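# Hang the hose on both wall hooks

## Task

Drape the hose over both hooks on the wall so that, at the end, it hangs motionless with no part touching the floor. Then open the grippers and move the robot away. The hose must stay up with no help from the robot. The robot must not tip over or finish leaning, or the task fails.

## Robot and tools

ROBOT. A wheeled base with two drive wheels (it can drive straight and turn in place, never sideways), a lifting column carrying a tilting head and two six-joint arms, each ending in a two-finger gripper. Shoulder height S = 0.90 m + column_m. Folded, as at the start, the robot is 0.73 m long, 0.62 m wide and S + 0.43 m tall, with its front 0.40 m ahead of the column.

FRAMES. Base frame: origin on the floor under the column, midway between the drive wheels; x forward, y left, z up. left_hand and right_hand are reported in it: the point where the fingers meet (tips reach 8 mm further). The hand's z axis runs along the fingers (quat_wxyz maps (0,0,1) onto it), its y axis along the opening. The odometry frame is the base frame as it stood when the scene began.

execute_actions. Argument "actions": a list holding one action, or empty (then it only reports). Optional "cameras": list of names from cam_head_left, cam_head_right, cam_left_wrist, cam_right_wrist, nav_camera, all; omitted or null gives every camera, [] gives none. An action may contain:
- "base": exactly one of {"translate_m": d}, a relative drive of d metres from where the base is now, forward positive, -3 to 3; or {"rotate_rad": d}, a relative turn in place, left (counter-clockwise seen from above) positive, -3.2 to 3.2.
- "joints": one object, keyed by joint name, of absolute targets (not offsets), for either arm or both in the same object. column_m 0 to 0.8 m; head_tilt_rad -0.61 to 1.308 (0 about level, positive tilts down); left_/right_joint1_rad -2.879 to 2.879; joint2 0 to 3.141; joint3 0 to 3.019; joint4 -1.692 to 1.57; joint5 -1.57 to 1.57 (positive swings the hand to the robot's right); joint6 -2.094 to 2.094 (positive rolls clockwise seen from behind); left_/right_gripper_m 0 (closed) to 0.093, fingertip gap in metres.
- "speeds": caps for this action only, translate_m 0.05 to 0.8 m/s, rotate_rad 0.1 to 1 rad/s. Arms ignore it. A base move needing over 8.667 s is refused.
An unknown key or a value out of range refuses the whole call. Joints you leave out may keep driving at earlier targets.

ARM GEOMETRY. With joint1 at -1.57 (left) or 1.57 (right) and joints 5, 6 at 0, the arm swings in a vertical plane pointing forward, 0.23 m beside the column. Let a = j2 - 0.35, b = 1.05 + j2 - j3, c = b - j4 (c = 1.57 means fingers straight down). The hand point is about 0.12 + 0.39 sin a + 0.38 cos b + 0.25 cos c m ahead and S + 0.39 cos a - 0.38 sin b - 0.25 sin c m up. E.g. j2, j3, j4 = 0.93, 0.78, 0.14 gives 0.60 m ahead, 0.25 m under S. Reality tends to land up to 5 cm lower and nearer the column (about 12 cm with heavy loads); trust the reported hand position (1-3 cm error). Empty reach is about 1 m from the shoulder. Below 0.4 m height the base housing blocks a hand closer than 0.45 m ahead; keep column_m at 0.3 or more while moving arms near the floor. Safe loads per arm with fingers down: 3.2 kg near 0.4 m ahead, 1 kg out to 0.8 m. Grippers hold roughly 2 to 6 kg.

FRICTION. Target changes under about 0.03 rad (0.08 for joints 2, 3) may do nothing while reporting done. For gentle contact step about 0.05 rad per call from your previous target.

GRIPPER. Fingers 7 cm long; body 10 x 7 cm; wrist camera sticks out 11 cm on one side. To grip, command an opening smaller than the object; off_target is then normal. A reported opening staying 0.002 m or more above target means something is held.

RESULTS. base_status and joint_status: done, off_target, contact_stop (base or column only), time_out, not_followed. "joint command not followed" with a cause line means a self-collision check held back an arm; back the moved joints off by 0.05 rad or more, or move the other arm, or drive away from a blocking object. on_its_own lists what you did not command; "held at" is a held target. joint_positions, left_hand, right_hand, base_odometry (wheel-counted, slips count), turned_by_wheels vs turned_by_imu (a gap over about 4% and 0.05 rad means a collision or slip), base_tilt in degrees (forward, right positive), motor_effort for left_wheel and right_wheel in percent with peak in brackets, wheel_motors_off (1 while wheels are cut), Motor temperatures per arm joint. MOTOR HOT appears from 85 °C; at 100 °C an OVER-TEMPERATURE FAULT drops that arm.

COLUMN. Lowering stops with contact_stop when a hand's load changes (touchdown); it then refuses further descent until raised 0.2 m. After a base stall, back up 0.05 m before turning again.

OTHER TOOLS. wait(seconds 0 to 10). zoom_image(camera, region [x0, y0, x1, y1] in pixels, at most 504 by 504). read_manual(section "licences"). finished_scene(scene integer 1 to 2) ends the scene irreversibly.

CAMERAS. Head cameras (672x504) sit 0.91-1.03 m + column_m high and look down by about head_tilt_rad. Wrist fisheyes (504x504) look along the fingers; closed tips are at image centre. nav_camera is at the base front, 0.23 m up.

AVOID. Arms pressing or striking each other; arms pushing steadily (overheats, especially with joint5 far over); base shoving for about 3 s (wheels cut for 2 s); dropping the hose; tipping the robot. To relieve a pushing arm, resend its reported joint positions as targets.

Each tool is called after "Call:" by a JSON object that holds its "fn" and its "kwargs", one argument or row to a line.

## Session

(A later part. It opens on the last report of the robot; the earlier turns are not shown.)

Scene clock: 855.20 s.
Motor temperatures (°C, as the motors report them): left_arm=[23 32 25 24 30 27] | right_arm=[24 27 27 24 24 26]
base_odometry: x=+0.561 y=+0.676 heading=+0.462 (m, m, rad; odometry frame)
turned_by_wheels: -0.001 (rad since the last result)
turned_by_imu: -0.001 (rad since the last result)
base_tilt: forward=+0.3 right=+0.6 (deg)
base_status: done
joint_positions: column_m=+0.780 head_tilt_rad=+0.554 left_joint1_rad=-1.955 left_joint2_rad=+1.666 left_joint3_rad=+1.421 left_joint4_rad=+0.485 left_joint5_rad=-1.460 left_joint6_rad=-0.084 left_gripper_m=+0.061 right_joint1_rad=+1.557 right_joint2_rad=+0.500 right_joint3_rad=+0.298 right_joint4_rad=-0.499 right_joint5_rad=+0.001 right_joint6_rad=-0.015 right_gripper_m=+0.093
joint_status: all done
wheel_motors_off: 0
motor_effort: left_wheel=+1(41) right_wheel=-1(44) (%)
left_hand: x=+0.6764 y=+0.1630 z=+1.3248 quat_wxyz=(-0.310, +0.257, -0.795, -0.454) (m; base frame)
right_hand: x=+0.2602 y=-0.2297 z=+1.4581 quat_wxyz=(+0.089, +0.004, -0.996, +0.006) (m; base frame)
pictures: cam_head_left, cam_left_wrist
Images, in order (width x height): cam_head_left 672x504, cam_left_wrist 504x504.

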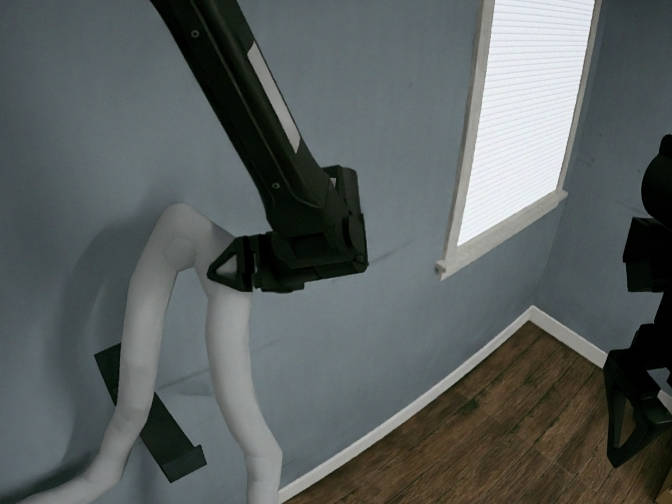

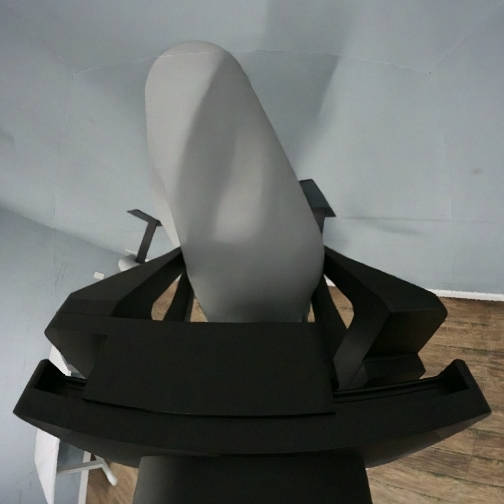

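Now hook is between the strands, near the wall. Lower.

Call:
{"fn": "execute_actions", "kwargs": {
  "actions": [
    {"joints":{"column_m":0.62,"left_joint1_rad":-1.99,"head_tilt_rad":0.45}}
  ],
  "cameras": ["cam_head_left","cam_left_wrist"]
}}

Scene clock: 858.33 s.
Motor temperatures (°C, as the motors report them): left_arm=[23 32 25 24 31 27] | right_arm=[24 27 27 24 24 26]
base_odometry: x=+0.561 y=+0.676 heading=+0.462 (m, m, rad; odometry frame)
turned_by_wheels: +0.000 (rad since the last result)
turned_by_imu: +0.000 (rad since the last result)
base_tilt: forward=+0.2 right=+0.6 (deg)
base_status: not commanded
joint_positions: column_m=+0.620 head_tilt_rad=+0.469 left_joint1_rad=-1.979 left_joint2_rad=+1.666 left_joint3_rad=+1.421 left_joint4_rad=+0.485 left_joint5_rad=-1.468 left_joint6_rad=-0.084 left_gripper_m=+0.061 right_joint1_rad=+1.557 right_joint2_rad=+0.500 right_joint3_rad=+0.298 right_joint4_rad=-0.499 right_joint5_rad=+0.001 right_joint6_rad=-0.015 right_gripper_m=+0.093
joint_status: all done
wheel_motors_off: 0
motor_effort: left_wheel=+1(1) right_wheel=+0(3) (%)
left_hand: x=+0.6748 y=+0.1493 z=+1.1672 quat_wxyz=(-0.309, +0.257, -0.799, -0.447) (m; base frame)
right_hand: x=+0.2602 y=-0.2297 z=+1.2983 quat_wxyz=(+0.089, +0.004, -0.996, +0.006) (m; base frame)
pictures: cam_head_left, cam_left_wrist
Images, in order (width x height): cam_head_left 672x504, cam_left_wrist 504x504.

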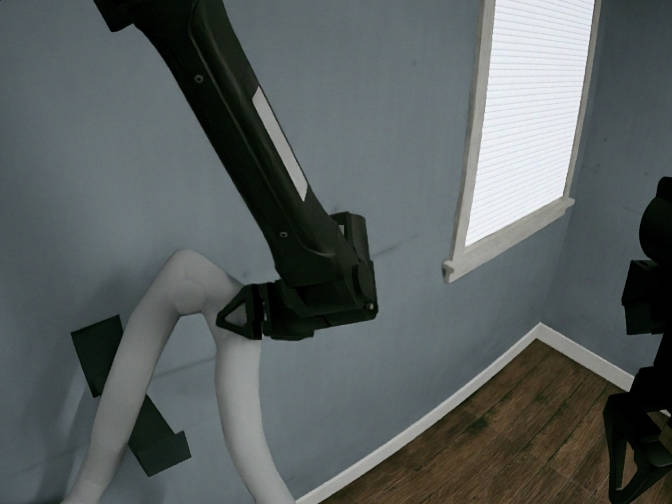

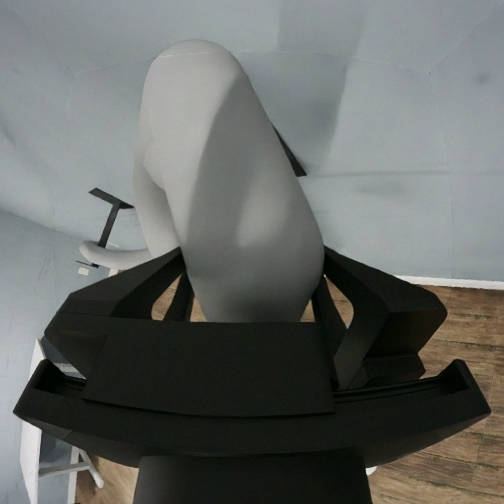

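Call:
{"fn": "execute_actions", "kwargs": {
  "actions": [
    {"joints":{"column_m":0.5,"left_joint1_rad":-1.93,"head_tilt_rad":0.4}}
  ],
  "cameras": ["cam_head_left"]
}}

Call:
{"fn": "execute_actions", "kwargs": {
  "actions": [
    {"joints":{"left_gripper_m":0.093}}
  ],
  "cameras": ["cam_head_left","cam_left_wrist"]
}}

Scene clock: 861.30 s.
Motor temperatures (°C, as the motors report them): left_arm=[23 32 25 24 31 27] | right_arm=[24 27 27 24 24 26]
base_odometry: x=+0.561 y=+0.676 heading=+0.462 (m, m, rad; odometry frame)
turned_by_wheels: +0.000 (rad since the last result)
turned_by_imu: +0.000 (rad since the last result)
base_tilt: forward=+0.3 right=+0.5 (deg)
base_status: not commanded
joint_positions: column_m=+0.500 head_tilt_rad=+0.419 left_joint1_rad=-1.915 left_joint2_rad=+1.665 left_joint3_rad=+1.421 left_joint4_rad=+0.485 left_joint5_rad=-1.474 left_joint6_rad=-0.076 left_gripper_m=+0.061 right_joint1_rad=+1.557 right_joint2_rad=+0.500 right_joint3_rad=+0.298 right_joint4_rad=-0.499 right_joint5_rad=+0.001 right_joint6_rad=-0.015 right_gripper_m=+0.093
joint_status: all done
wheel_motors_off: 0
motor_effort: left_wheel=+1(1) right_wheel=+2(1) (%)
left_hand: x=+0.6763 y=+0.1885 z=+1.0453 quat_wxyz=(-0.307, +0.259, -0.782, -0.477) (m; base frame)
right_hand: x=+0.2602 y=-0.2297 z=+1.1783 quat_wxyz=(+0.089, +0.004, -0.996, +0.006) (m; base frame)
pictures: cam_head_left
Images, in order (width x height): cam_head_left 672x504.

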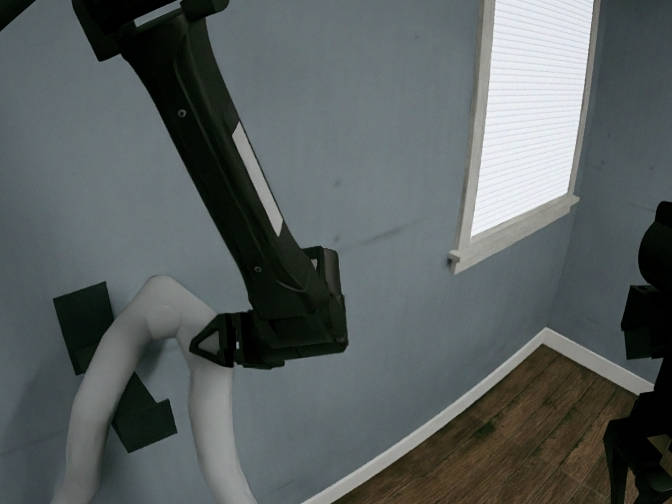

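Scene clock: 862.27 s.
Motor temperatures (°C, as the motors report them): left_arm=[23 32 25 24 31 27] | right_arm=[24 27 27 24 24 26]
base_odometry: x=+0.561 y=+0.676 heading=+0.462 (m, m, rad; odometry frame)
turned_by_wheels: +0.000 (rad since the last result)
turned_by_imu: +0.000 (rad since the last result)
base_tilt: forward=+0.3 right=+0.6 (deg)
base_status: not commanded
joint_positions: column_m=+0.500 head_tilt_rad=+0.419 left_joint1_rad=-1.922 left_joint2_rad=+1.598 left_joint3_rad=+1.439 left_joint4_rad=+0.485 left_joint5_rad=-1.496 left_joint6_rad=-0.015 left_gripper_m=+0.093 right_joint1_rad=+1.557 right_joint2_rad=+0.500 right_joint3_rad=+0.298 right_joint4_rad=-0.499 right_joint5_rad=+0.001 right_joint6_rad=-0.015 right_gripper_m=+0.093
joint_status: all done
wheel_motors_off: 0
on_its_own: left_joint6_rad moved +0.060 to your old target +0.000
motor_effort: left_wheel=+1(1) right_wheel=-1(1) (%)
left_hand: x=+0.7029 y=+0.1929 z=+1.0870 quat_wxyz=(-0.313, +0.269, -0.774, -0.480) (m; base frame)
right_hand: x=+0.2602 y=-0.2297 z=+1.1783 quat_wxyz=(+0.089, +0.004, -0.996, +0.006) (m; base frame)
pictures: cam_head_left, cam_left_wrist
Images, in order (width x height): cam_head_left 672x504, cam_left_wrist 504x504.

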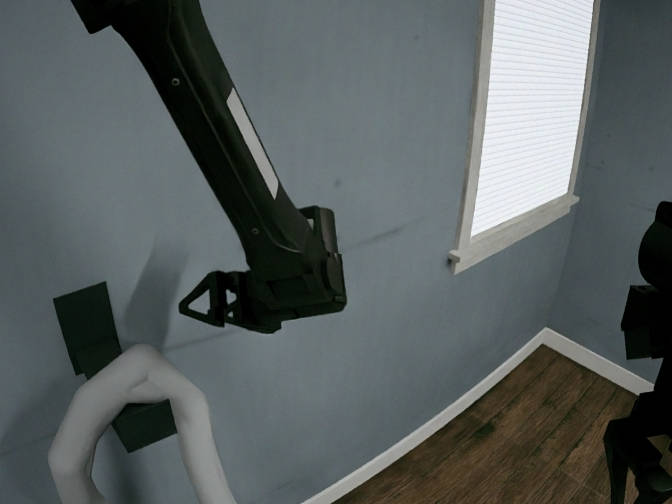

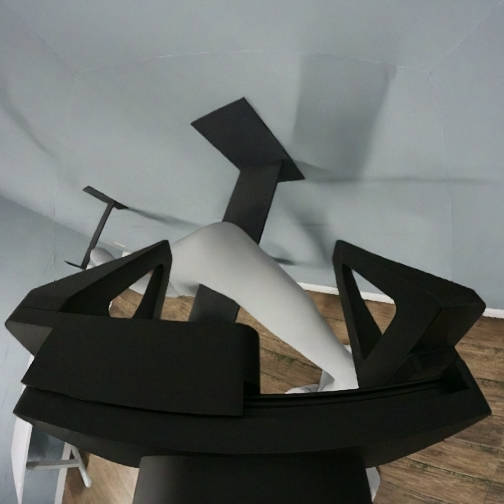

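On both hooks. Back off and look.

Call:
{"fn": "execute_actions", "kwargs": {
  "actions": [
    {"base":{"translate_m":-0.5},"speeds":{"translate_m":0.3},"joints":{"left_joint1_rad":-1.57,"left_joint5_rad":0,"left_joint2_rad":0.5,"left_joint3_rad":0.3,"left_joint4_rad":-0.5}}
  ],
  "cameras": []
}}

Call:
{"fn": "execute_actions", "kwargs": {
  "actions": [
    {"base":{"rotate_rad":0.75},"joints":{"head_tilt_rad":0.6}}
  ],
  "cameras": ["cam_head_left","nav_camera"]
}}

Scene clock: 866.03 s.
Motor temperatures (°C, as the motors report them): left_arm=[23 31 24 24 30 27] | right_arm=[24 27 27 24 24 26]
base_odometry: x=+0.114 y=+0.453 heading=+0.461 (m, m, rad; odometry frame)
turned_by_wheels: +0.000 (rad since the last result)
turned_by_imu: +0.001 (rad since the last result)
base_tilt: forward=+0.3 right=+0.6 (deg)
base_status: done
joint_positions: column_m=+0.500 head_tilt_rad=+0.418 left_joint1_rad=-1.567 left_joint2_rad=+0.502 left_joint3_rad=+0.290 left_joint4_rad=-0.496 left_joint5_rad=-0.003 left_joint6_rad=-0.013 left_gripper_m=+0.093 right_joint1_rad=+1.557 right_joint2_rad=+0.499 right_joint3_rad=+0.298 right_joint4_rad=-0.499 right_joint5_rad=+0.001 right_joint6_rad=-0.015 right_gripper_m=+0.093
joint_status: all done
wheel_motors_off: 0
motor_effort: left_wheel=-1(29) right_wheel=+0(55) (%)
left_hand: x=+0.2555 y=+0.2262 z=+1.1772 quat_wxyz=(+0.092, +0.008, -0.996, -0.004) (m; base frame)
right_hand: x=+0.2603 y=-0.2297 z=+1.1783 quat_wxyz=(+0.088, +0.004, -0.996, +0.006) (m; base frame)
pictures: none
No camera images: the call's "cameras" was empty. Leave "cameras" out to get every camera's image.

Scene clock: 868.10 s.
Motor temperatures (°C, as the motors report them): left_arm=[23 31 24 24 30 26] | right_arm=[24 27 27 24 24 26]
base_odometry: x=+0.114 y=+0.453 heading=+1.211 (m, m, rad; odometry frame)
turned_by_wheels: +0.749 (rad since the last result)
turned_by_imu: +0.744 (rad since the last result)
base_tilt: forward=+0.2 right=+0.6 (deg)
base_status: done
joint_positions: column_m=+0.500 head_tilt_rad=+0.603 left_joint1_rad=-1.567 left_joint2_rad=+0.502 left_joint3_rad=+0.290 left_joint4_rad=-0.496 left_joint5_rad=-0.003 left_joint6_rad=-0.013 left_gripper_m=+0.093 right_joint1_rad=+1.557 right_joint2_rad=+0.499 right_joint3_rad=+0.298 right_joint4_rad=-0.499 right_joint5_rad=+0.001 right_joint6_rad=-0.015 right_gripper_m=+0.093
joint_status: all done
wheel_motors_off: 0
motor_effort: left_wheel=-2(33) right_wheel=+1(37) (%)
left_hand: x=+0.2555 y=+0.2262 z=+1.1772 quat_wxyz=(+0.092, +0.008, -0.996, -0.004) (m; base frame)
right_hand: x=+0.2603 y=-0.2297 z=+1.1783 quat_wxyz=(+0.088, +0.004, -0.996, +0.006) (m; base frame)
pictures: cam_head_left, nav_camera
Images, in order (width x height): cam_head_left 672x504, nav_camera 672x504.

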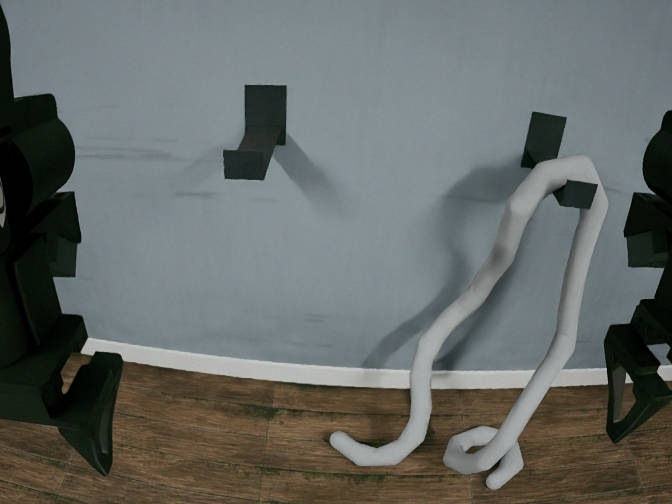

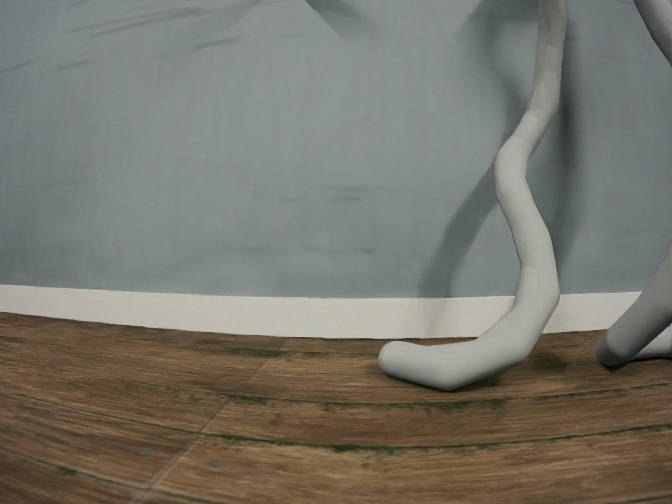

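Call:
{"fn": "execute_actions", "kwargs": {
  "actions": [
    {"base":{"rotate_rad":1.33},"joints":{"column_m":0,"left_joint2_rad":2.32,"left_joint3_rad":1.87,"left_joint4_rad":1.3,"left_joint6_rad":0.1,"head_tilt_rad":0.7}}
  ],
  "cameras": []
}}

Call:
{"fn": "execute_actions", "kwargs": {
  "actions": [
    {"base":{"translate_m":0.23}}
  ],
  "cameras": []
}}

Call:
{"fn": "execute_actions", "kwargs": {
  "actions": [
    {"base":{"rotate_rad":-1.94},"speeds":{"rotate_rad":0.7}}
  ],
  "cameras": ["cam_head_left","cam_left_wrist"]
}}

Scene clock: 879.17 s.
Motor temperatures (°C, as the motors report them): left_arm=[22 31 24 24 29 26] | right_arm=[24 27 27 24 24 26]
base_odometry: x=+0.114 y=+0.453 heading=+2.540 (m, m, rad; odometry frame)
turned_by_wheels: +1.329 (rad since the last result)
turned_by_imu: +1.323 (rad since the last result)
base_tilt: forward=+0.2 right=+0.5 (deg)
base_status: done
joint_positions: column_m=+0.002 head_tilt_rad=+0.703 left_joint1_rad=-1.568 left_joint2_rad=+2.332 left_joint3_rad=+1.860 left_joint4_rad=+1.277 left_joint5_rad=-0.001 left_joint6_rad=+0.086 left_gripper_m=+0.093 right_joint1_rad=+1.557 right_joint2_rad=+0.499 right_joint3_rad=+0.298 right_joint4_rad=-0.499 right_joint5_rad=+0.001 right_joint6_rad=-0.015 right_gripper_m=+0.093
joint_status: all done
joint sent to its limit — the command would take column_m past its lower limit, so that joint was sent only as far as its limit.
wheel_motors_off: 0
motor_effort: left_wheel=-4(32) right_wheel=+4(23) (%)
left_hand: x=+0.7344 y=+0.2268 z=+0.3089 quat_wxyz=(-0.616, -0.034, -0.787, -0.028) (m; base frame)
right_hand: x=+0.2603 y=-0.2297 z=+0.6807 quat_wxyz=(+0.088, +0.004, -0.996, +0.006) (m; base frame)
pictures: none
No camera images: the call's "cameras" was empty. Leave "cameras" out to get every camera's image.

Scene clock: 881.03 s.
Motor temperatures (°C, as the motors report them): left_arm=[22 31 24 24 29 26] | right_arm=[24 27 27 24 24 26]
base_odometry: x=-0.076 y=+0.583 heading=+2.541 (m, m, rad; odometry frame)
turned_by_wheels: +0.001 (rad since the last result)
turned_by_imu: +0.001 (rad since the last result)
base_tilt: forward=+0.2 right=+0.6 (deg)
base_status: done
joint_positions: column_m=+0.002 head_tilt_rad=+0.703 left_joint1_rad=-1.568 left_joint2_rad=+2.325 left_joint3_rad=+1.865 left_joint4_rad=+1.277 left_joint5_rad=-0.001 left_joint6_rad=+0.086 left_gripper_m=+0.093 right_joint1_rad=+1.557 right_joint2_rad=+0.500 right_joint3_rad=+0.298 right_joint4_rad=-0.499 right_joint5_rad=+0.001 right_joint6_rad=-0.015 right_gripper_m=+0.093
joint_status: not commanded
wheel_motors_off: 0
motor_effort: left_wheel=+1(45) right_wheel=+0(42) (%)
left_hand: x=+0.7410 y=+0.2268 z=+0.3146 quat_wxyz=(-0.621, -0.033, -0.783, -0.029) (m; base frame)
right_hand: x=+0.2605 y=-0.2297 z=+0.6807 quat_wxyz=(+0.088, +0.004, -0.996, +0.006) (m; base frame)
pictures: none
No camera images: the call's "cameras" was empty. Leave "cameras" out to get every camera's image.

Scene clock: 884.97 s.
Motor temperatures (°C, as the motors report them): left_arm=[22 31 24 24 28 26] | right_arm=[24 27 27 24 24 26]
base_odometry: x=-0.076 y=+0.583 heading=+0.601 (m, m, rad; odometry frame)
turned_by_wheels: -1.940 (rad since the last result)
turned_by_imu: -1.928 (rad since the last result)
base_tilt: forward=+0.3 right=+0.6 (deg)
base_status: done
joint_positions: column_m=+0.002 head_tilt_rad=+0.703 left_joint1_rad=-1.576 left_joint2_rad=+2.325 left_joint3_rad=+1.865 left_joint4_rad=+1.277 left_joint5_rad=-0.001 left_joint6_rad=+0.086 left_gripper_m=+0.093 right_joint1_rad=+1.557 right_joint2_rad=+0.500 right_joint3_rad=+0.298 right_joint4_rad=-0.499 right_joint5_rad=+0.001 right_joint6_rad=-0.015 right_gripper_m=+0.093
joint_status: not commanded
wheel_motors_off: 0
motor_effort: left_wheel=+2(33) right_wheel=-2(38) (%)
left_hand: x=+0.7410 y=+0.2204 z=+0.3146 quat_wxyz=(-0.621, -0.033, -0.783, -0.025) (m; base frame)
right_hand: x=+0.2605 y=-0.2297 z=+0.6807 quat_wxyz=(+0.088, +0.004, -0.996, +0.006) (m; base frame)
pictures: cam_head_left, cam_left_wrist
Images, in order (width x height): cam_head_left 672x504, cam_left_wrist 504x504.

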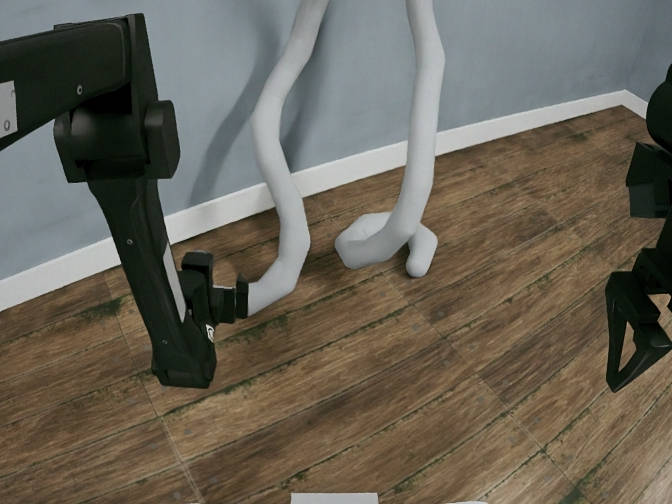

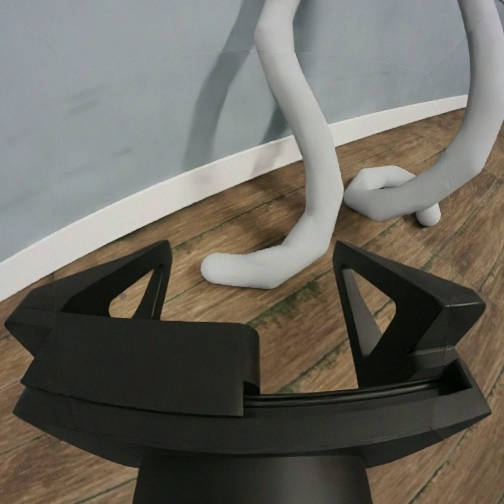

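Call:
{"fn": "execute_actions", "kwargs": {
  "actions": [
    {"base":{"rotate_rad":-0.08},"speeds":{"rotate_rad":0.15}}
  ],
  "cameras": []
}}

Call:
{"fn": "execute_actions", "kwargs": {
  "actions": [
    {"base":{"translate_m":0.2},"speeds":{"translate_m":0.1}}
  ],
  "cameras": ["cam_head_left","cam_left_wrist"]
}}

Scene clock: 886.57 s.
Motor temperatures (°C, as the motors report them): left_arm=[22 31 24 24 28 26] | right_arm=[24 27 27 24 24 26]
base_odometry: x=-0.076 y=+0.583 heading=+0.522 (m, m, rad; odometry frame)
turned_by_wheels: -0.079 (rad since the last result)
turned_by_imu: -0.079 (rad since the last result)
base_tilt: forward=+0.2 right=+0.6 (deg)
base_status: done
joint_positions: column_m=+0.002 head_tilt_rad=+0.703 left_joint1_rad=-1.573 left_joint2_rad=+2.325 left_joint3_rad=+1.865 left_joint4_rad=+1.277 left_joint5_rad=-0.001 left_joint6_rad=+0.086 left_gripper_m=+0.093 right_joint1_rad=+1.557 right_joint2_rad=+0.500 right_joint3_rad=+0.298 right_joint4_rad=-0.499 right_joint5_rad=+0.001 right_joint6_rad=-0.015 right_gripper_m=+0.093
joint_status: not commanded
wheel_motors_off: 0
motor_effort: left_wheel=+2(31) right_wheel=+0(26) (%)
left_hand: x=+0.7410 y=+0.2226 z=+0.3146 quat_wxyz=(-0.621, -0.033, -0.783, -0.026) (m; base frame)
right_hand: x=+0.2605 y=-0.2297 z=+0.6807 quat_wxyz=(+0.088, +0.004, -0.996, +0.006) (m; base frame)
pictures: none
No camera images: the call's "cameras" was empty. Leave "cameras" out to get every camera's image.

Scene clock: 889.57 s.
Motor temperatures (°C, as the motors report them): left_arm=[22 31 24 24 28 26] | right_arm=[24 27 27 24 24 26]
base_odometry: x=+0.098 y=+0.683 heading=+0.521 (m, m, rad; odometry frame)
turned_by_wheels: -0.001 (rad since the last result)
turned_by_imu: -0.001 (rad since the last result)
base_tilt: forward=+0.3 right=+0.5 (deg)
base_status: done
joint_positions: column_m=+0.002 head_tilt_rad=+0.703 left_joint1_rad=-1.573 left_joint2_rad=+2.324 left_joint3_rad=+1.866 left_joint4_rad=+1.277 left_joint5_rad=-0.001 left_joint6_rad=+0.086 left_gripper_m=+0.093 right_joint1_rad=+1.557 right_joint2_rad=+0.500 right_joint3_rad=+0.298 right_joint4_rad=-0.499 right_joint5_rad=+0.001 right_joint6_rad=-0.015 right_gripper_m=+0.093
joint_status: not commanded
wheel_motors_off: 0
motor_effort: left_wheel=-1(49) right_wheel=+2(32) (%)
left_hand: x=+0.7416 y=+0.2226 z=+0.3153 quat_wxyz=(-0.621, -0.033, -0.782, -0.026) (m; base frame)
right_hand: x=+0.2605 y=-0.2297 z=+0.6807 quat_wxyz=(+0.088, +0.004, -0.996, +0.006) (m; base frame)
pictures: cam_head_left, cam_left_wrist
Images, in order (width x height): cam_head_left 672x504, cam_left_wrist 504x504.

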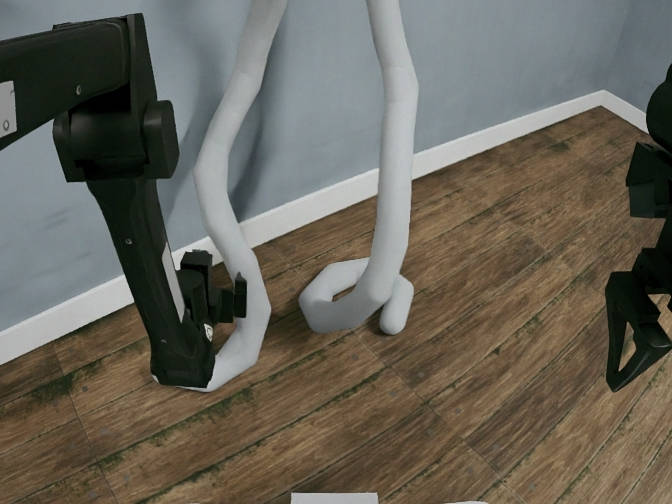

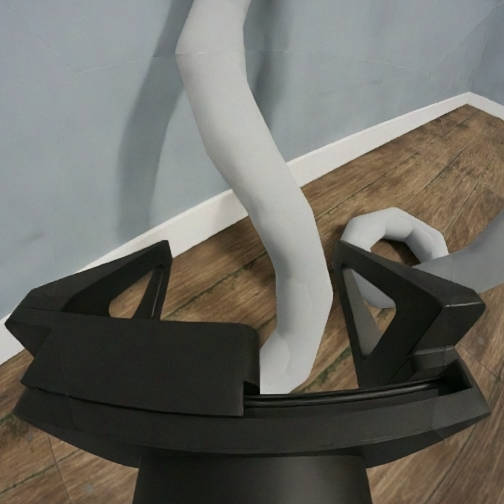

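Call:
{"fn": "execute_actions", "kwargs": {
  "actions": [
    {"base":{"translate_m":0.13},"speeds":{"translate_m":0.08}}
  ],
  "cameras": ["cam_left_wrist"]
}}

Scene clock: 911.30 s.
Motor temperatures (°C, as the motors report them): left_arm=[22 31 23 24 28 26] | right_arm=[24 27 27 24 24 26]
base_odometry: x=+0.210 y=+0.747 heading=+0.521 (m, m, rad; odometry frame)
turned_by_wheels: -0.001 (rad since the last result)
turned_by_imu: -0.001 (rad since the last result)
base_tilt: forward=+0.3 right=+0.6 (deg)
base_status: done
joint_positions: column_m=+0.002 head_tilt_rad=+0.703 left_joint1_rad=-1.573 left_joint2_rad=+2.324 left_joint3_rad=+1.866 left_joint4_rad=+1.277 left_joint5_rad=-0.001 left_joint6_rad=+0.086 left_gripper_m=+0.093 right_joint1_rad=+1.557 right_joint2_rad=+0.500 right_joint3_rad=+0.298 right_joint4_rad=-0.499 right_joint5_rad=+0.001 right_joint6_rad=-0.015 right_gripper_m=+0.093
joint_status: not commanded
wheel_motors_off: 0
motor_effort: left_wheel=-1(32) right_wheel=+0(31) (%)
left_hand: x=+0.7419 y=+0.2226 z=+0.3155 quat_wxyz=(-0.622, -0.033, -0.782, -0.026) (m; base frame)
right_hand: x=+0.2605 y=-0.2297 z=+0.6807 quat_wxyz=(+0.088, +0.004, -0.996, +0.006) (m; base frame)
pictures: cam_left_wrist
Images, in order (width x height): cam_left_wrist 504x504.

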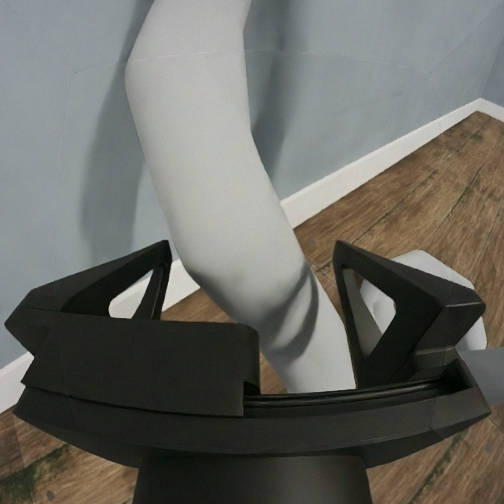

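Call:
{"fn": "execute_actions", "kwargs": {
  "actions": [
    {"base":{"translate_m":0.1},"speeds":{"translate_m":0.06}}
  ],
  "cameras": []
}}

Call:
{"fn": "execute_actions", "kwargs": {
  "actions": [
    {"joints":{"left_gripper_m":0.04}}
  ],
  "cameras": ["cam_left_wrist"]
}}

Scene clock: 914.20 s.
Motor temperatures (°C, as the motors report them): left_arm=[22 31 23 24 28 26] | right_arm=[24 27 27 24 24 26]
base_odometry: x=+0.297 y=+0.797 heading=+0.520 (m, m, rad; odometry frame)
turned_by_wheels: +0.000 (rad since the last result)
turned_by_imu: +0.000 (rad since the last result)
base_tilt: forward=+0.3 right=+0.6 (deg)
base_status: done
joint_positions: column_m=+0.002 head_tilt_rad=+0.703 left_joint1_rad=-1.573 left_joint2_rad=+2.323 left_joint3_rad=+1.866 left_joint4_rad=+1.277 left_joint5_rad=-0.001 left_joint6_rad=+0.086 left_gripper_m=+0.093 right_joint1_rad=+1.557 right_joint2_rad=+0.500 right_joint3_rad=+0.298 right_joint4_rad=-0.499 right_joint5_rad=+0.001 right_joint6_rad=-0.015 right_gripper_m=+0.093
joint_status: not commanded
wheel_motors_off: 0
motor_effort: left_wheel=+0(30) right_wheel=+0(29) (%)
left_hand: x=+0.7421 y=+0.2226 z=+0.3157 quat_wxyz=(-0.622, -0.033, -0.782, -0.026) (m; base frame)
right_hand: x=+0.2605 y=-0.2297 z=+0.6807 quat_wxyz=(+0.088, +0.004, -0.996, +0.006) (m; base frame)
pictures: none
No camera images: the call's "cameras" was empty. Leave "cameras" out to get every camera's image.

Scene clock: 914.80 s.
Motor temperatures (°C, as the motors report them): left_arm=[22 31 23 24 28 26] | right_arm=[24 27 27 24 24 26]
base_odometry: x=+0.297 y=+0.797 heading=+0.520 (m, m, rad; odometry frame)
turned_by_wheels: +0.000 (rad since the last result)
turned_by_imu: +0.000 (rad since the last result)
base_tilt: forward=+0.3 right=+0.6 (deg)
base_status: not commanded
joint_positions: column_m=+0.002 head_tilt_rad=+0.703 left_joint1_rad=-1.573 left_joint2_rad=+2.323 left_joint3_rad=+1.866 left_joint4_rad=+1.280 left_joint5_rad=-0.002 left_joint6_rad=+0.080 left_gripper_m=+0.058 right_joint1_rad=+1.557 right_joint2_rad=+0.500 right_joint3_rad=+0.298 right_joint4_rad=-0.499 right_joint5_rad=+0.001 right_joint6_rad=-0.015 right_gripper_m=+0.093
joint_status: left_gripper_m off_target (ended at +0.058, target +0.040)
wheel_motors_off: 0
motor_effort: left_wheel=+0(0) right_wheel=-2(0) (%)
left_hand: x=+0.7424 y=+0.2231 z=+0.3165 quat_wxyz=(-0.623, -0.031, -0.781, -0.025) (m; base frame)
right_hand: x=+0.2605 y=-0.2297 z=+0.6807 quat_wxyz=(+0.088, +0.004, -0.996, +0.006) (m; base frame)
pictures: cam_left_wrist
Images, in order (width x height): cam_left_wrist 504x504.

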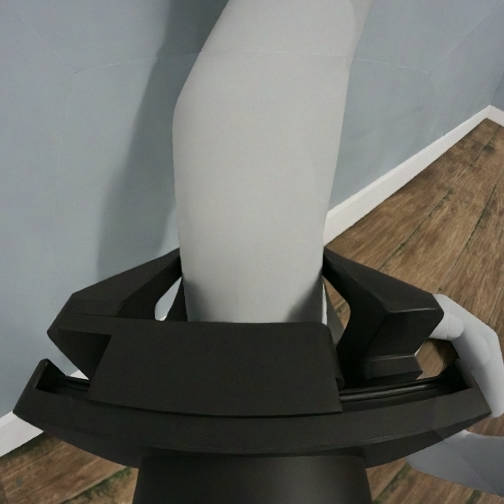

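Call:
{"fn": "execute_actions", "kwargs": {
  "actions": [
    {"base":{"translate_m":-0.34},"speeds":{"translate_m":0.05},"joints":{"column_m":0.7,"left_joint1_rad":-1.24,"left_joint2_rad":1.6,"left_joint3_rad":1.45,"left_joint4_rad":0.5,"left_joint5_rad":0.9,"left_joint6_rad":0,"head_tilt_rad":0.5}}
  ],
  "cameras": ["cam_head_left","cam_left_wrist"]
}}

Scene clock: 926.57 s.
Motor temperatures (°C, as the motors report them): left_arm=[22 31 24 24 28 26] | right_arm=[24 26 27 24 24 26]
base_odometry: x=+0.002 y=+0.628 heading=+0.520 (m, m, rad; odometry frame)
turned_by_wheels: +0.000 (rad since the last result)
turned_by_imu: +0.002 (rad since the last result)
base_tilt: forward=+0.2 right=+0.6 (deg)
base_status: done
joint_positions: column_m=+0.700 head_tilt_rad=+0.518 left_joint1_rad=-1.230 left_joint2_rad=+1.623 left_joint3_rad=+1.431 left_joint4_rad=+0.499 left_joint5_rad=+0.880 left_joint6_rad=+0.006 left_gripper_m=+0.058 right_joint1_rad=+1.557 right_joint2_rad=+0.500 right_joint3_rad=+0.299 right_joint4_rad=-0.499 right_joint5_rad=+0.001 right_joint6_rad=-0.015 right_gripper_m=+0.093
joint_status: all done
wheel_motors_off: 0
motor_effort: left_wheel=+0(34) right_wheel=-3(29) (%)
left_hand: x=+0.7555 y=+0.3204 z=+1.2230 quat_wxyz=(-0.368, -0.155, -0.887, +0.230) (m; base frame)
right_hand: x=+0.2606 y=-0.2297 z=+1.3781 quat_wxyz=(+0.088, +0.004, -0.996, +0.006) (m; base frame)
pictures: cam_head_left, cam_left_wrist
Images, in order (width x height): cam_head_left 672x504, cam_left_wrist 504x504.

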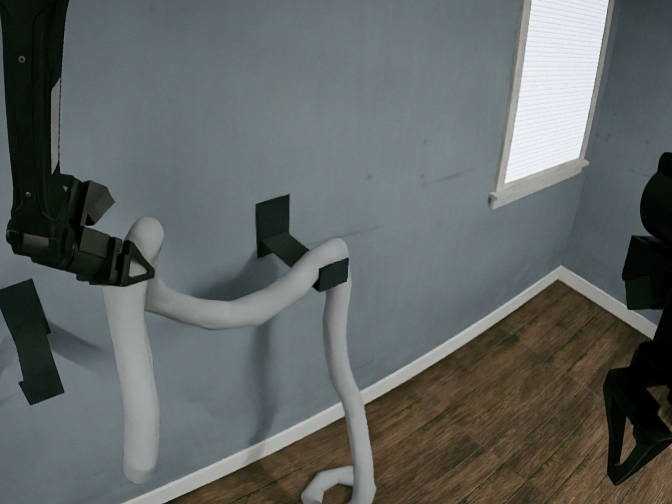

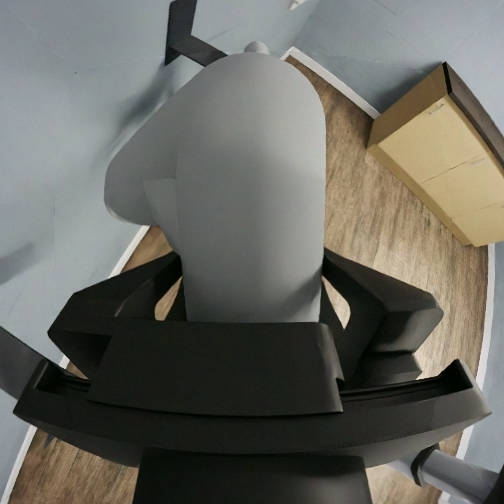

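Call:
{"fn": "execute_actions", "kwargs": {
  "actions": [
    {"base":{"translate_m":-0.17},"speeds":{"translate_m":0.05},"joints":{"left_joint1_rad":-1.07,"left_joint5_rad":1.05}}
  ],
  "cameras": ["cam_head_left","cam_left_wrist"]
}}

Scene clock: 931.80 s.
Motor temperatures (°C, as the motors report them): left_arm=[22 31 24 24 28 26] | right_arm=[24 26 27 24 24 26]
base_odometry: x=-0.145 y=+0.543 heading=+0.519 (m, m, rad; odometry frame)
turned_by_wheels: -0.001 (rad since the last result)
turned_by_imu: +0.000 (rad since the last result)
base_tilt: forward=+0.2 right=+0.6 (deg)
base_status: done
joint_positions: column_m=+0.700 head_tilt_rad=+0.518 left_joint1_rad=-1.092 left_joint2_rad=+1.623 left_joint3_rad=+1.436 left_joint4_rad=+0.499 left_joint5_rad=+1.034 left_joint6_rad=+0.006 left_gripper_m=+0.058 right_joint1_rad=+1.557 right_joint2_rad=+0.500 right_joint3_rad=+0.298 right_joint4_rad=-0.499 right_joint5_rad=+0.001 right_joint6_rad=-0.015 right_gripper_m=+0.093
joint_status: all done
wheel_motors_off: 0
motor_effort: left_wheel=-2(42) right_wheel=-1(44) (%)
left_hand: x=+0.7365 y=+0.3880 z=+1.2472 quat_wxyz=(-0.356, -0.175, -0.888, +0.233) (m; base frame)
right_hand: x=+0.2603 y=-0.2297 z=+1.3780 quat_wxyz=(+0.089, +0.004, -0.996, +0.006) (m; base frame)
pictures: cam_head_left, cam_left_wrist
Images, in order (width x height): cam_head_left 672x504, cam_left_wrist 504x504.

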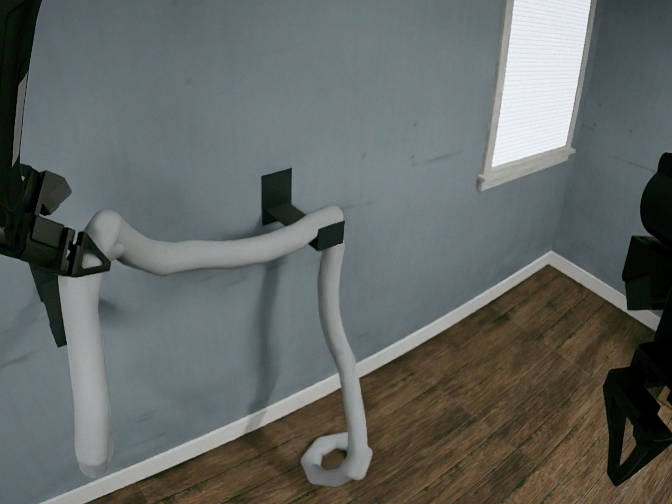

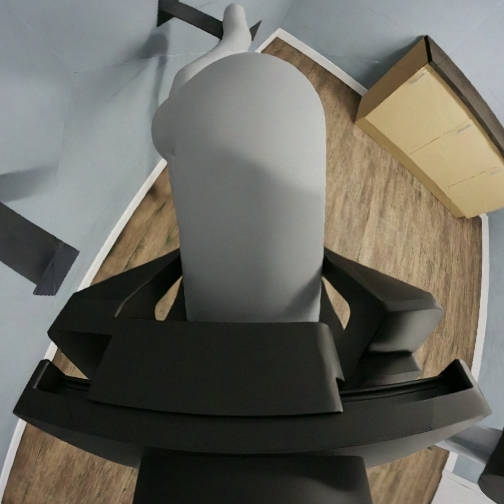

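Call:
{"fn": "execute_actions", "kwargs": {
  "actions": [
    {"base":{"translate_m":-0.05},"speeds":{"translate_m":0.05},"joints":{"left_joint1_rad":-0.97,"left_joint5_rad":1.15}}
  ],
  "cameras": ["cam_head_left","cam_left_wrist"]
}}

Scene clock: 934.60 s.
Motor temperatures (°C, as the motors report them): left_arm=[22 31 24 24 28 26] | right_arm=[24 26 27 24 24 26]
base_odometry: x=-0.189 y=+0.519 heading=+0.518 (m, m, rad; odometry frame)
turned_by_wheels: -0.002 (rad since the last result)
turned_by_imu: -0.001 (rad since the last result)
base_tilt: forward=+0.3 right=+0.6 (deg)
base_status: done
joint_positions: column_m=+0.700 head_tilt_rad=+0.518 left_joint1_rad=-1.052 left_joint2_rad=+1.621 left_joint3_rad=+1.468 left_joint4_rad=+0.499 left_joint5_rad=+1.130 left_joint6_rad=+0.005 left_gripper_m=+0.058 right_joint1_rad=+1.557 right_joint2_rad=+0.500 right_joint3_rad=+0.298 right_joint4_rad=-0.499 right_joint5_rad=+0.001 right_joint6_rad=-0.015 right_gripper_m=+0.093
joint_status: left_joint1_rad time_out (moved +0.040 of +0.122); the others done
wheel_motors_off: 0
on_its_own: left_joint1_rad reads -1.052 and still pushes toward -0.970 since a time_out
motor_effort: left_wheel=-4(42) right_wheel=-2(34) (%)
left_hand: x=+0.7401 y=+0.3999 z=+1.2671 quat_wxyz=(-0.356, -0.201, -0.877, +0.253) (m; base frame)
right_hand: x=+0.2603 y=-0.2297 z=+1.3780 quat_wxyz=(+0.089, +0.004, -0.996, +0.006) (m; base frame)
pictures: cam_head_left, cam_left_wrist
Images, in order (width x height): cam_head_left 672x504, cam_left_wrist 504x504.

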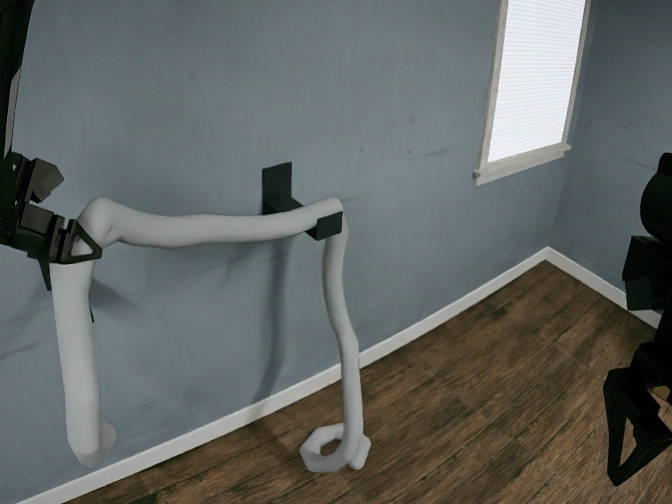

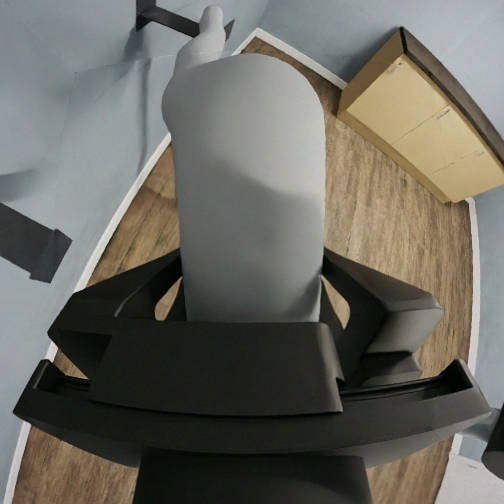

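Call:
{"fn": "execute_actions", "kwargs": {
  "actions": [
    {"base":{"translate_m":0.05},"speeds":{"translate_m":0.05},"joints":{"left_joint1_rad":-0.85,"left_joint5_rad":1.3}}
  ],
  "cameras": ["cam_head_left","cam_left_wrist"]
}}

Scene clock: 937.33 s.
Motor temperatures (°C, as the motors report them): left_arm=[23 31 24 24 28 26] | right_arm=[24 26 27 24 24 26]
base_odometry: x=-0.145 y=+0.544 heading=+0.519 (m, m, rad; odometry frame)
turned_by_wheels: +0.001 (rad since the last result)
turned_by_imu: +0.001 (rad since the last result)
base_tilt: forward=+0.3 right=+0.5 (deg)
base_status: done
joint_positions: column_m=+0.700 head_tilt_rad=+0.518 left_joint1_rad=-0.909 left_joint2_rad=+1.619 left_joint3_rad=+1.453 left_joint4_rad=+0.499 left_joint5_rad=+1.284 left_joint6_rad=+0.003 left_gripper_m=+0.058 right_joint1_rad=+1.557 right_joint2_rad=+0.500 right_joint3_rad=+0.298 right_joint4_rad=-0.499 right_joint5_rad=+0.001 right_joint6_rad=-0.015 right_gripper_m=+0.093
joint_status: left_joint1_rad time_out (moved +0.143 of +0.202); the others done
wheel_motors_off: 0
on_its_own: left_joint1_rad reads -0.909 and still pushes toward -0.850 since a time_out
motor_effort: left_wheel=+0(28) right_wheel=-3(32) (%)
left_hand: x=+0.7055 y=+0.4636 z=+1.2987 quat_wxyz=(-0.334, -0.212, -0.882, +0.256) (m; base frame)
right_hand: x=+0.2601 y=-0.2297 z=+1.3780 quat_wxyz=(+0.089, +0.004, -0.996, +0.006) (m; base frame)
pictures: cam_head_left, cam_left_wrist
Images, in order (width x height): cam_head_left 672x504, cam_left_wrist 504x504.

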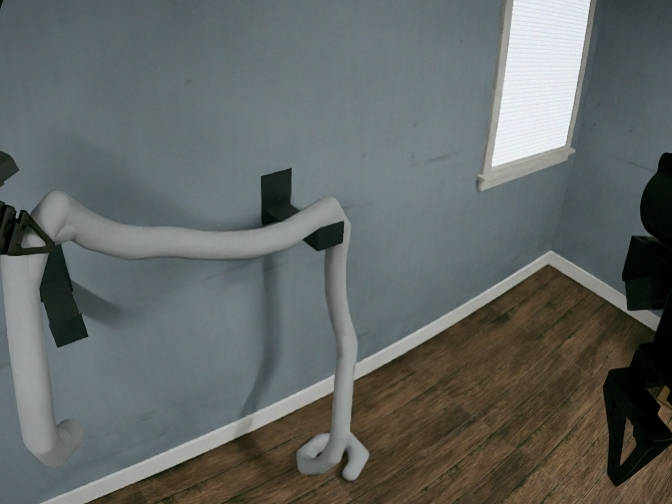

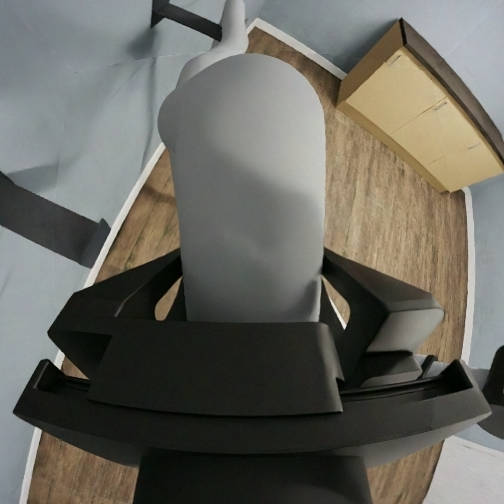

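Call:
{"fn": "execute_actions", "kwargs": {
  "actions": [
    {"base":{"translate_m":0.15},"speeds":{"translate_m":0.05},"joints":{"left_joint1_rad":-0.72,"left_joint5_rad":1.45}}
  ],
  "cameras": ["cam_head_left","cam_left_wrist"]
}}

Scene clock: 942.00 s.
Motor temperatures (°C, as the motors report them): left_arm=[23 31 24 24 28 26] | right_arm=[24 26 27 24 24 26]
base_odometry: x=-0.015 y=+0.618 heading=+0.519 (m, m, rad; odometry frame)
turned_by_wheels: +0.000 (rad since the last result)
turned_by_imu: +0.000 (rad since the last result)
base_tilt: forward=+0.3 right=+0.6 (deg)
base_status: done
joint_positions: column_m=+0.700 head_tilt_rad=+0.518 left_joint1_rad=-0.773 left_joint2_rad=+1.618 left_joint3_rad=+1.444 left_joint4_rad=+0.499 left_joint5_rad=+1.437 left_joint6_rad=+0.003 left_gripper_m=+0.058 right_joint1_rad=+1.557 right_joint2_rad=+0.500 right_joint3_rad=+0.298 right_joint4_rad=-0.499 right_joint5_rad=+0.001 right_joint6_rad=-0.015 right_gripper_m=+0.093
joint_status: left_joint1_rad time_out (moved +0.136 of +0.189); the others done
wheel_motors_off: 0
on_its_own: left_joint1_rad reads -0.773 and still pushes toward -0.720 since a time_out
motor_effort: left_wheel=+2(35) right_wheel=+2(22) (%)
left_hand: x=+0.6698 y=+0.5178 z=+1.3372 quat_wxyz=(-0.311, -0.223, -0.886, +0.261) (m; base frame)
right_hand: x=+0.2601 y=-0.2297 z=+1.3781 quat_wxyz=(+0.089, +0.004, -0.996, +0.006) (m; base frame)
pictures: cam_head_left, cam_left_wrist
Images, in order (width x height): cam_head_left 672x504, cam_left_wrist 504x504.

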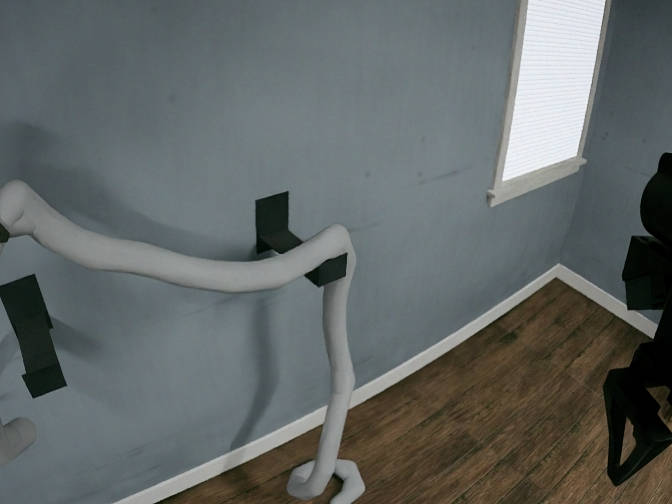

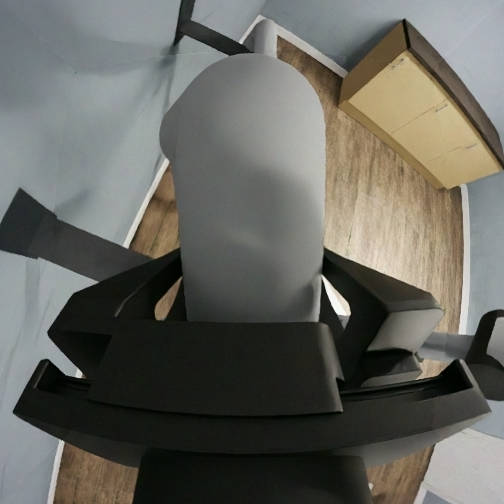

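Call:
{"fn": "execute_actions", "kwargs": {
  "actions": [
    {"joints":{"column_m":0.5,"left_joint1_rad":-0.78}}
  ],
  "cameras": ["cam_head_left","cam_left_wrist"]
}}

Scene clock: 945.60 s.
Motor temperatures (°C, as the motors report them): left_arm=[23 31 24 24 28 26] | right_arm=[24 26 27 24 24 26]
base_odometry: x=-0.015 y=+0.618 heading=+0.519 (m, m, rad; odometry frame)
turned_by_wheels: +0.000 (rad since the last result)
turned_by_imu: +0.000 (rad since the last result)
base_tilt: forward=+0.2 right=+0.6 (deg)
base_status: not commanded
joint_positions: column_m=+0.500 head_tilt_rad=+0.518 left_joint1_rad=-0.807 left_joint2_rad=+1.618 left_joint3_rad=+1.444 left_joint4_rad=+0.499 left_joint5_rad=+1.437 left_joint6_rad=+0.003 left_gripper_m=+0.058 right_joint1_rad=+1.557 right_joint2_rad=+0.500 right_joint3_rad=+0.298 right_joint4_rad=-0.499 right_joint5_rad=+0.001 right_joint6_rad=-0.015 right_gripper_m=+0.093
joint_status: all done
wheel_motors_off: 0
motor_effort: left_wheel=+3(3) right_wheel=-2(0) (%)
left_hand: x=+0.6746 y=+0.4998 z=+1.1290 quat_wxyz=(-0.312, -0.225, -0.880, +0.277) (m; base frame)
right_hand: x=+0.2601 y=-0.2297 z=+1.1782 quat_wxyz=(+0.089, +0.004, -0.996, +0.006) (m; base frame)
pictures: cam_head_left, cam_left_wrist
Images, in order (width x height): cam_head_left 672x504, cam_left_wrist 504x504.

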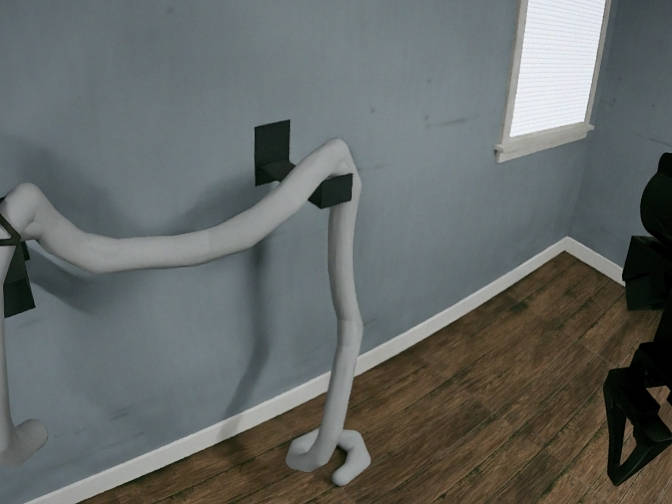

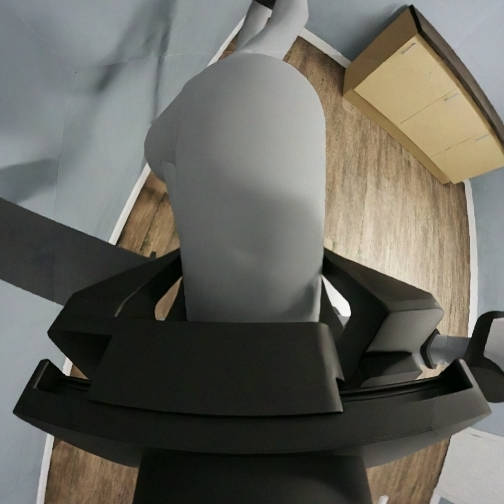

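Call:
{"fn": "execute_actions", "kwargs": {
  "actions": [
    {"joints":{"left_gripper_m":0.093}}
  ],
  "cameras": ["cam_head_left","cam_left_wrist"]
}}

Scene clock: 946.77 s.
Motor temperatures (°C, as the motors report them): left_arm=[23 31 24 24 28 26] | right_arm=[24 26 27 24 24 26]
base_odometry: x=-0.015 y=+0.618 heading=+0.519 (m, m, rad; odometry frame)
turned_by_wheels: +0.000 (rad since the last result)
turned_by_imu: +0.000 (rad since the last result)
base_tilt: forward=+0.3 right=+0.6 (deg)
base_status: not commanded
joint_positions: column_m=+0.500 head_tilt_rad=+0.518 left_joint1_rad=-0.787 left_joint2_rad=+1.614 left_joint3_rad=+1.444 left_joint4_rad=+0.499 left_joint5_rad=+1.446 left_joint6_rad=+0.003 left_gripper_m=+0.093 right_joint1_rad=+1.557 right_joint2_rad=+0.500 right_joint3_rad=+0.298 right_joint4_rad=-0.499 right_joint5_rad=+0.001 right_joint6_rad=-0.015 right_gripper_m=+0.093
joint_status: all done
wheel_motors_off: 0
motor_effort: left_wheel=+3(3) right_wheel=+4(1) (%)
left_hand: x=+0.6721 y=+0.5083 z=+1.1360 quat_wxyz=(-0.312, -0.227, -0.882, +0.271) (m; base frame)
right_hand: x=+0.2601 y=-0.2297 z=+1.1782 quat_wxyz=(+0.089, +0.004, -0.996, +0.006) (m; base frame)
pictures: cam_head_left, cam_left_wrist
Images, in order (width x height): cam_head_left 672x504, cam_left_wrist 504x504.

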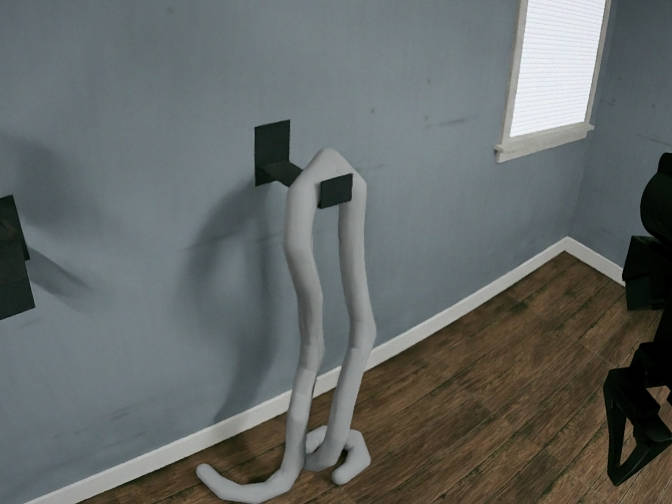

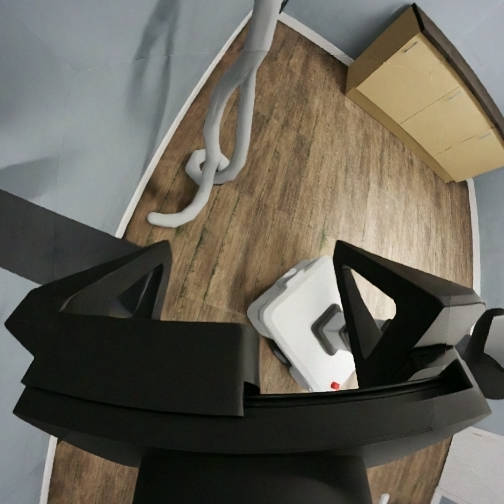

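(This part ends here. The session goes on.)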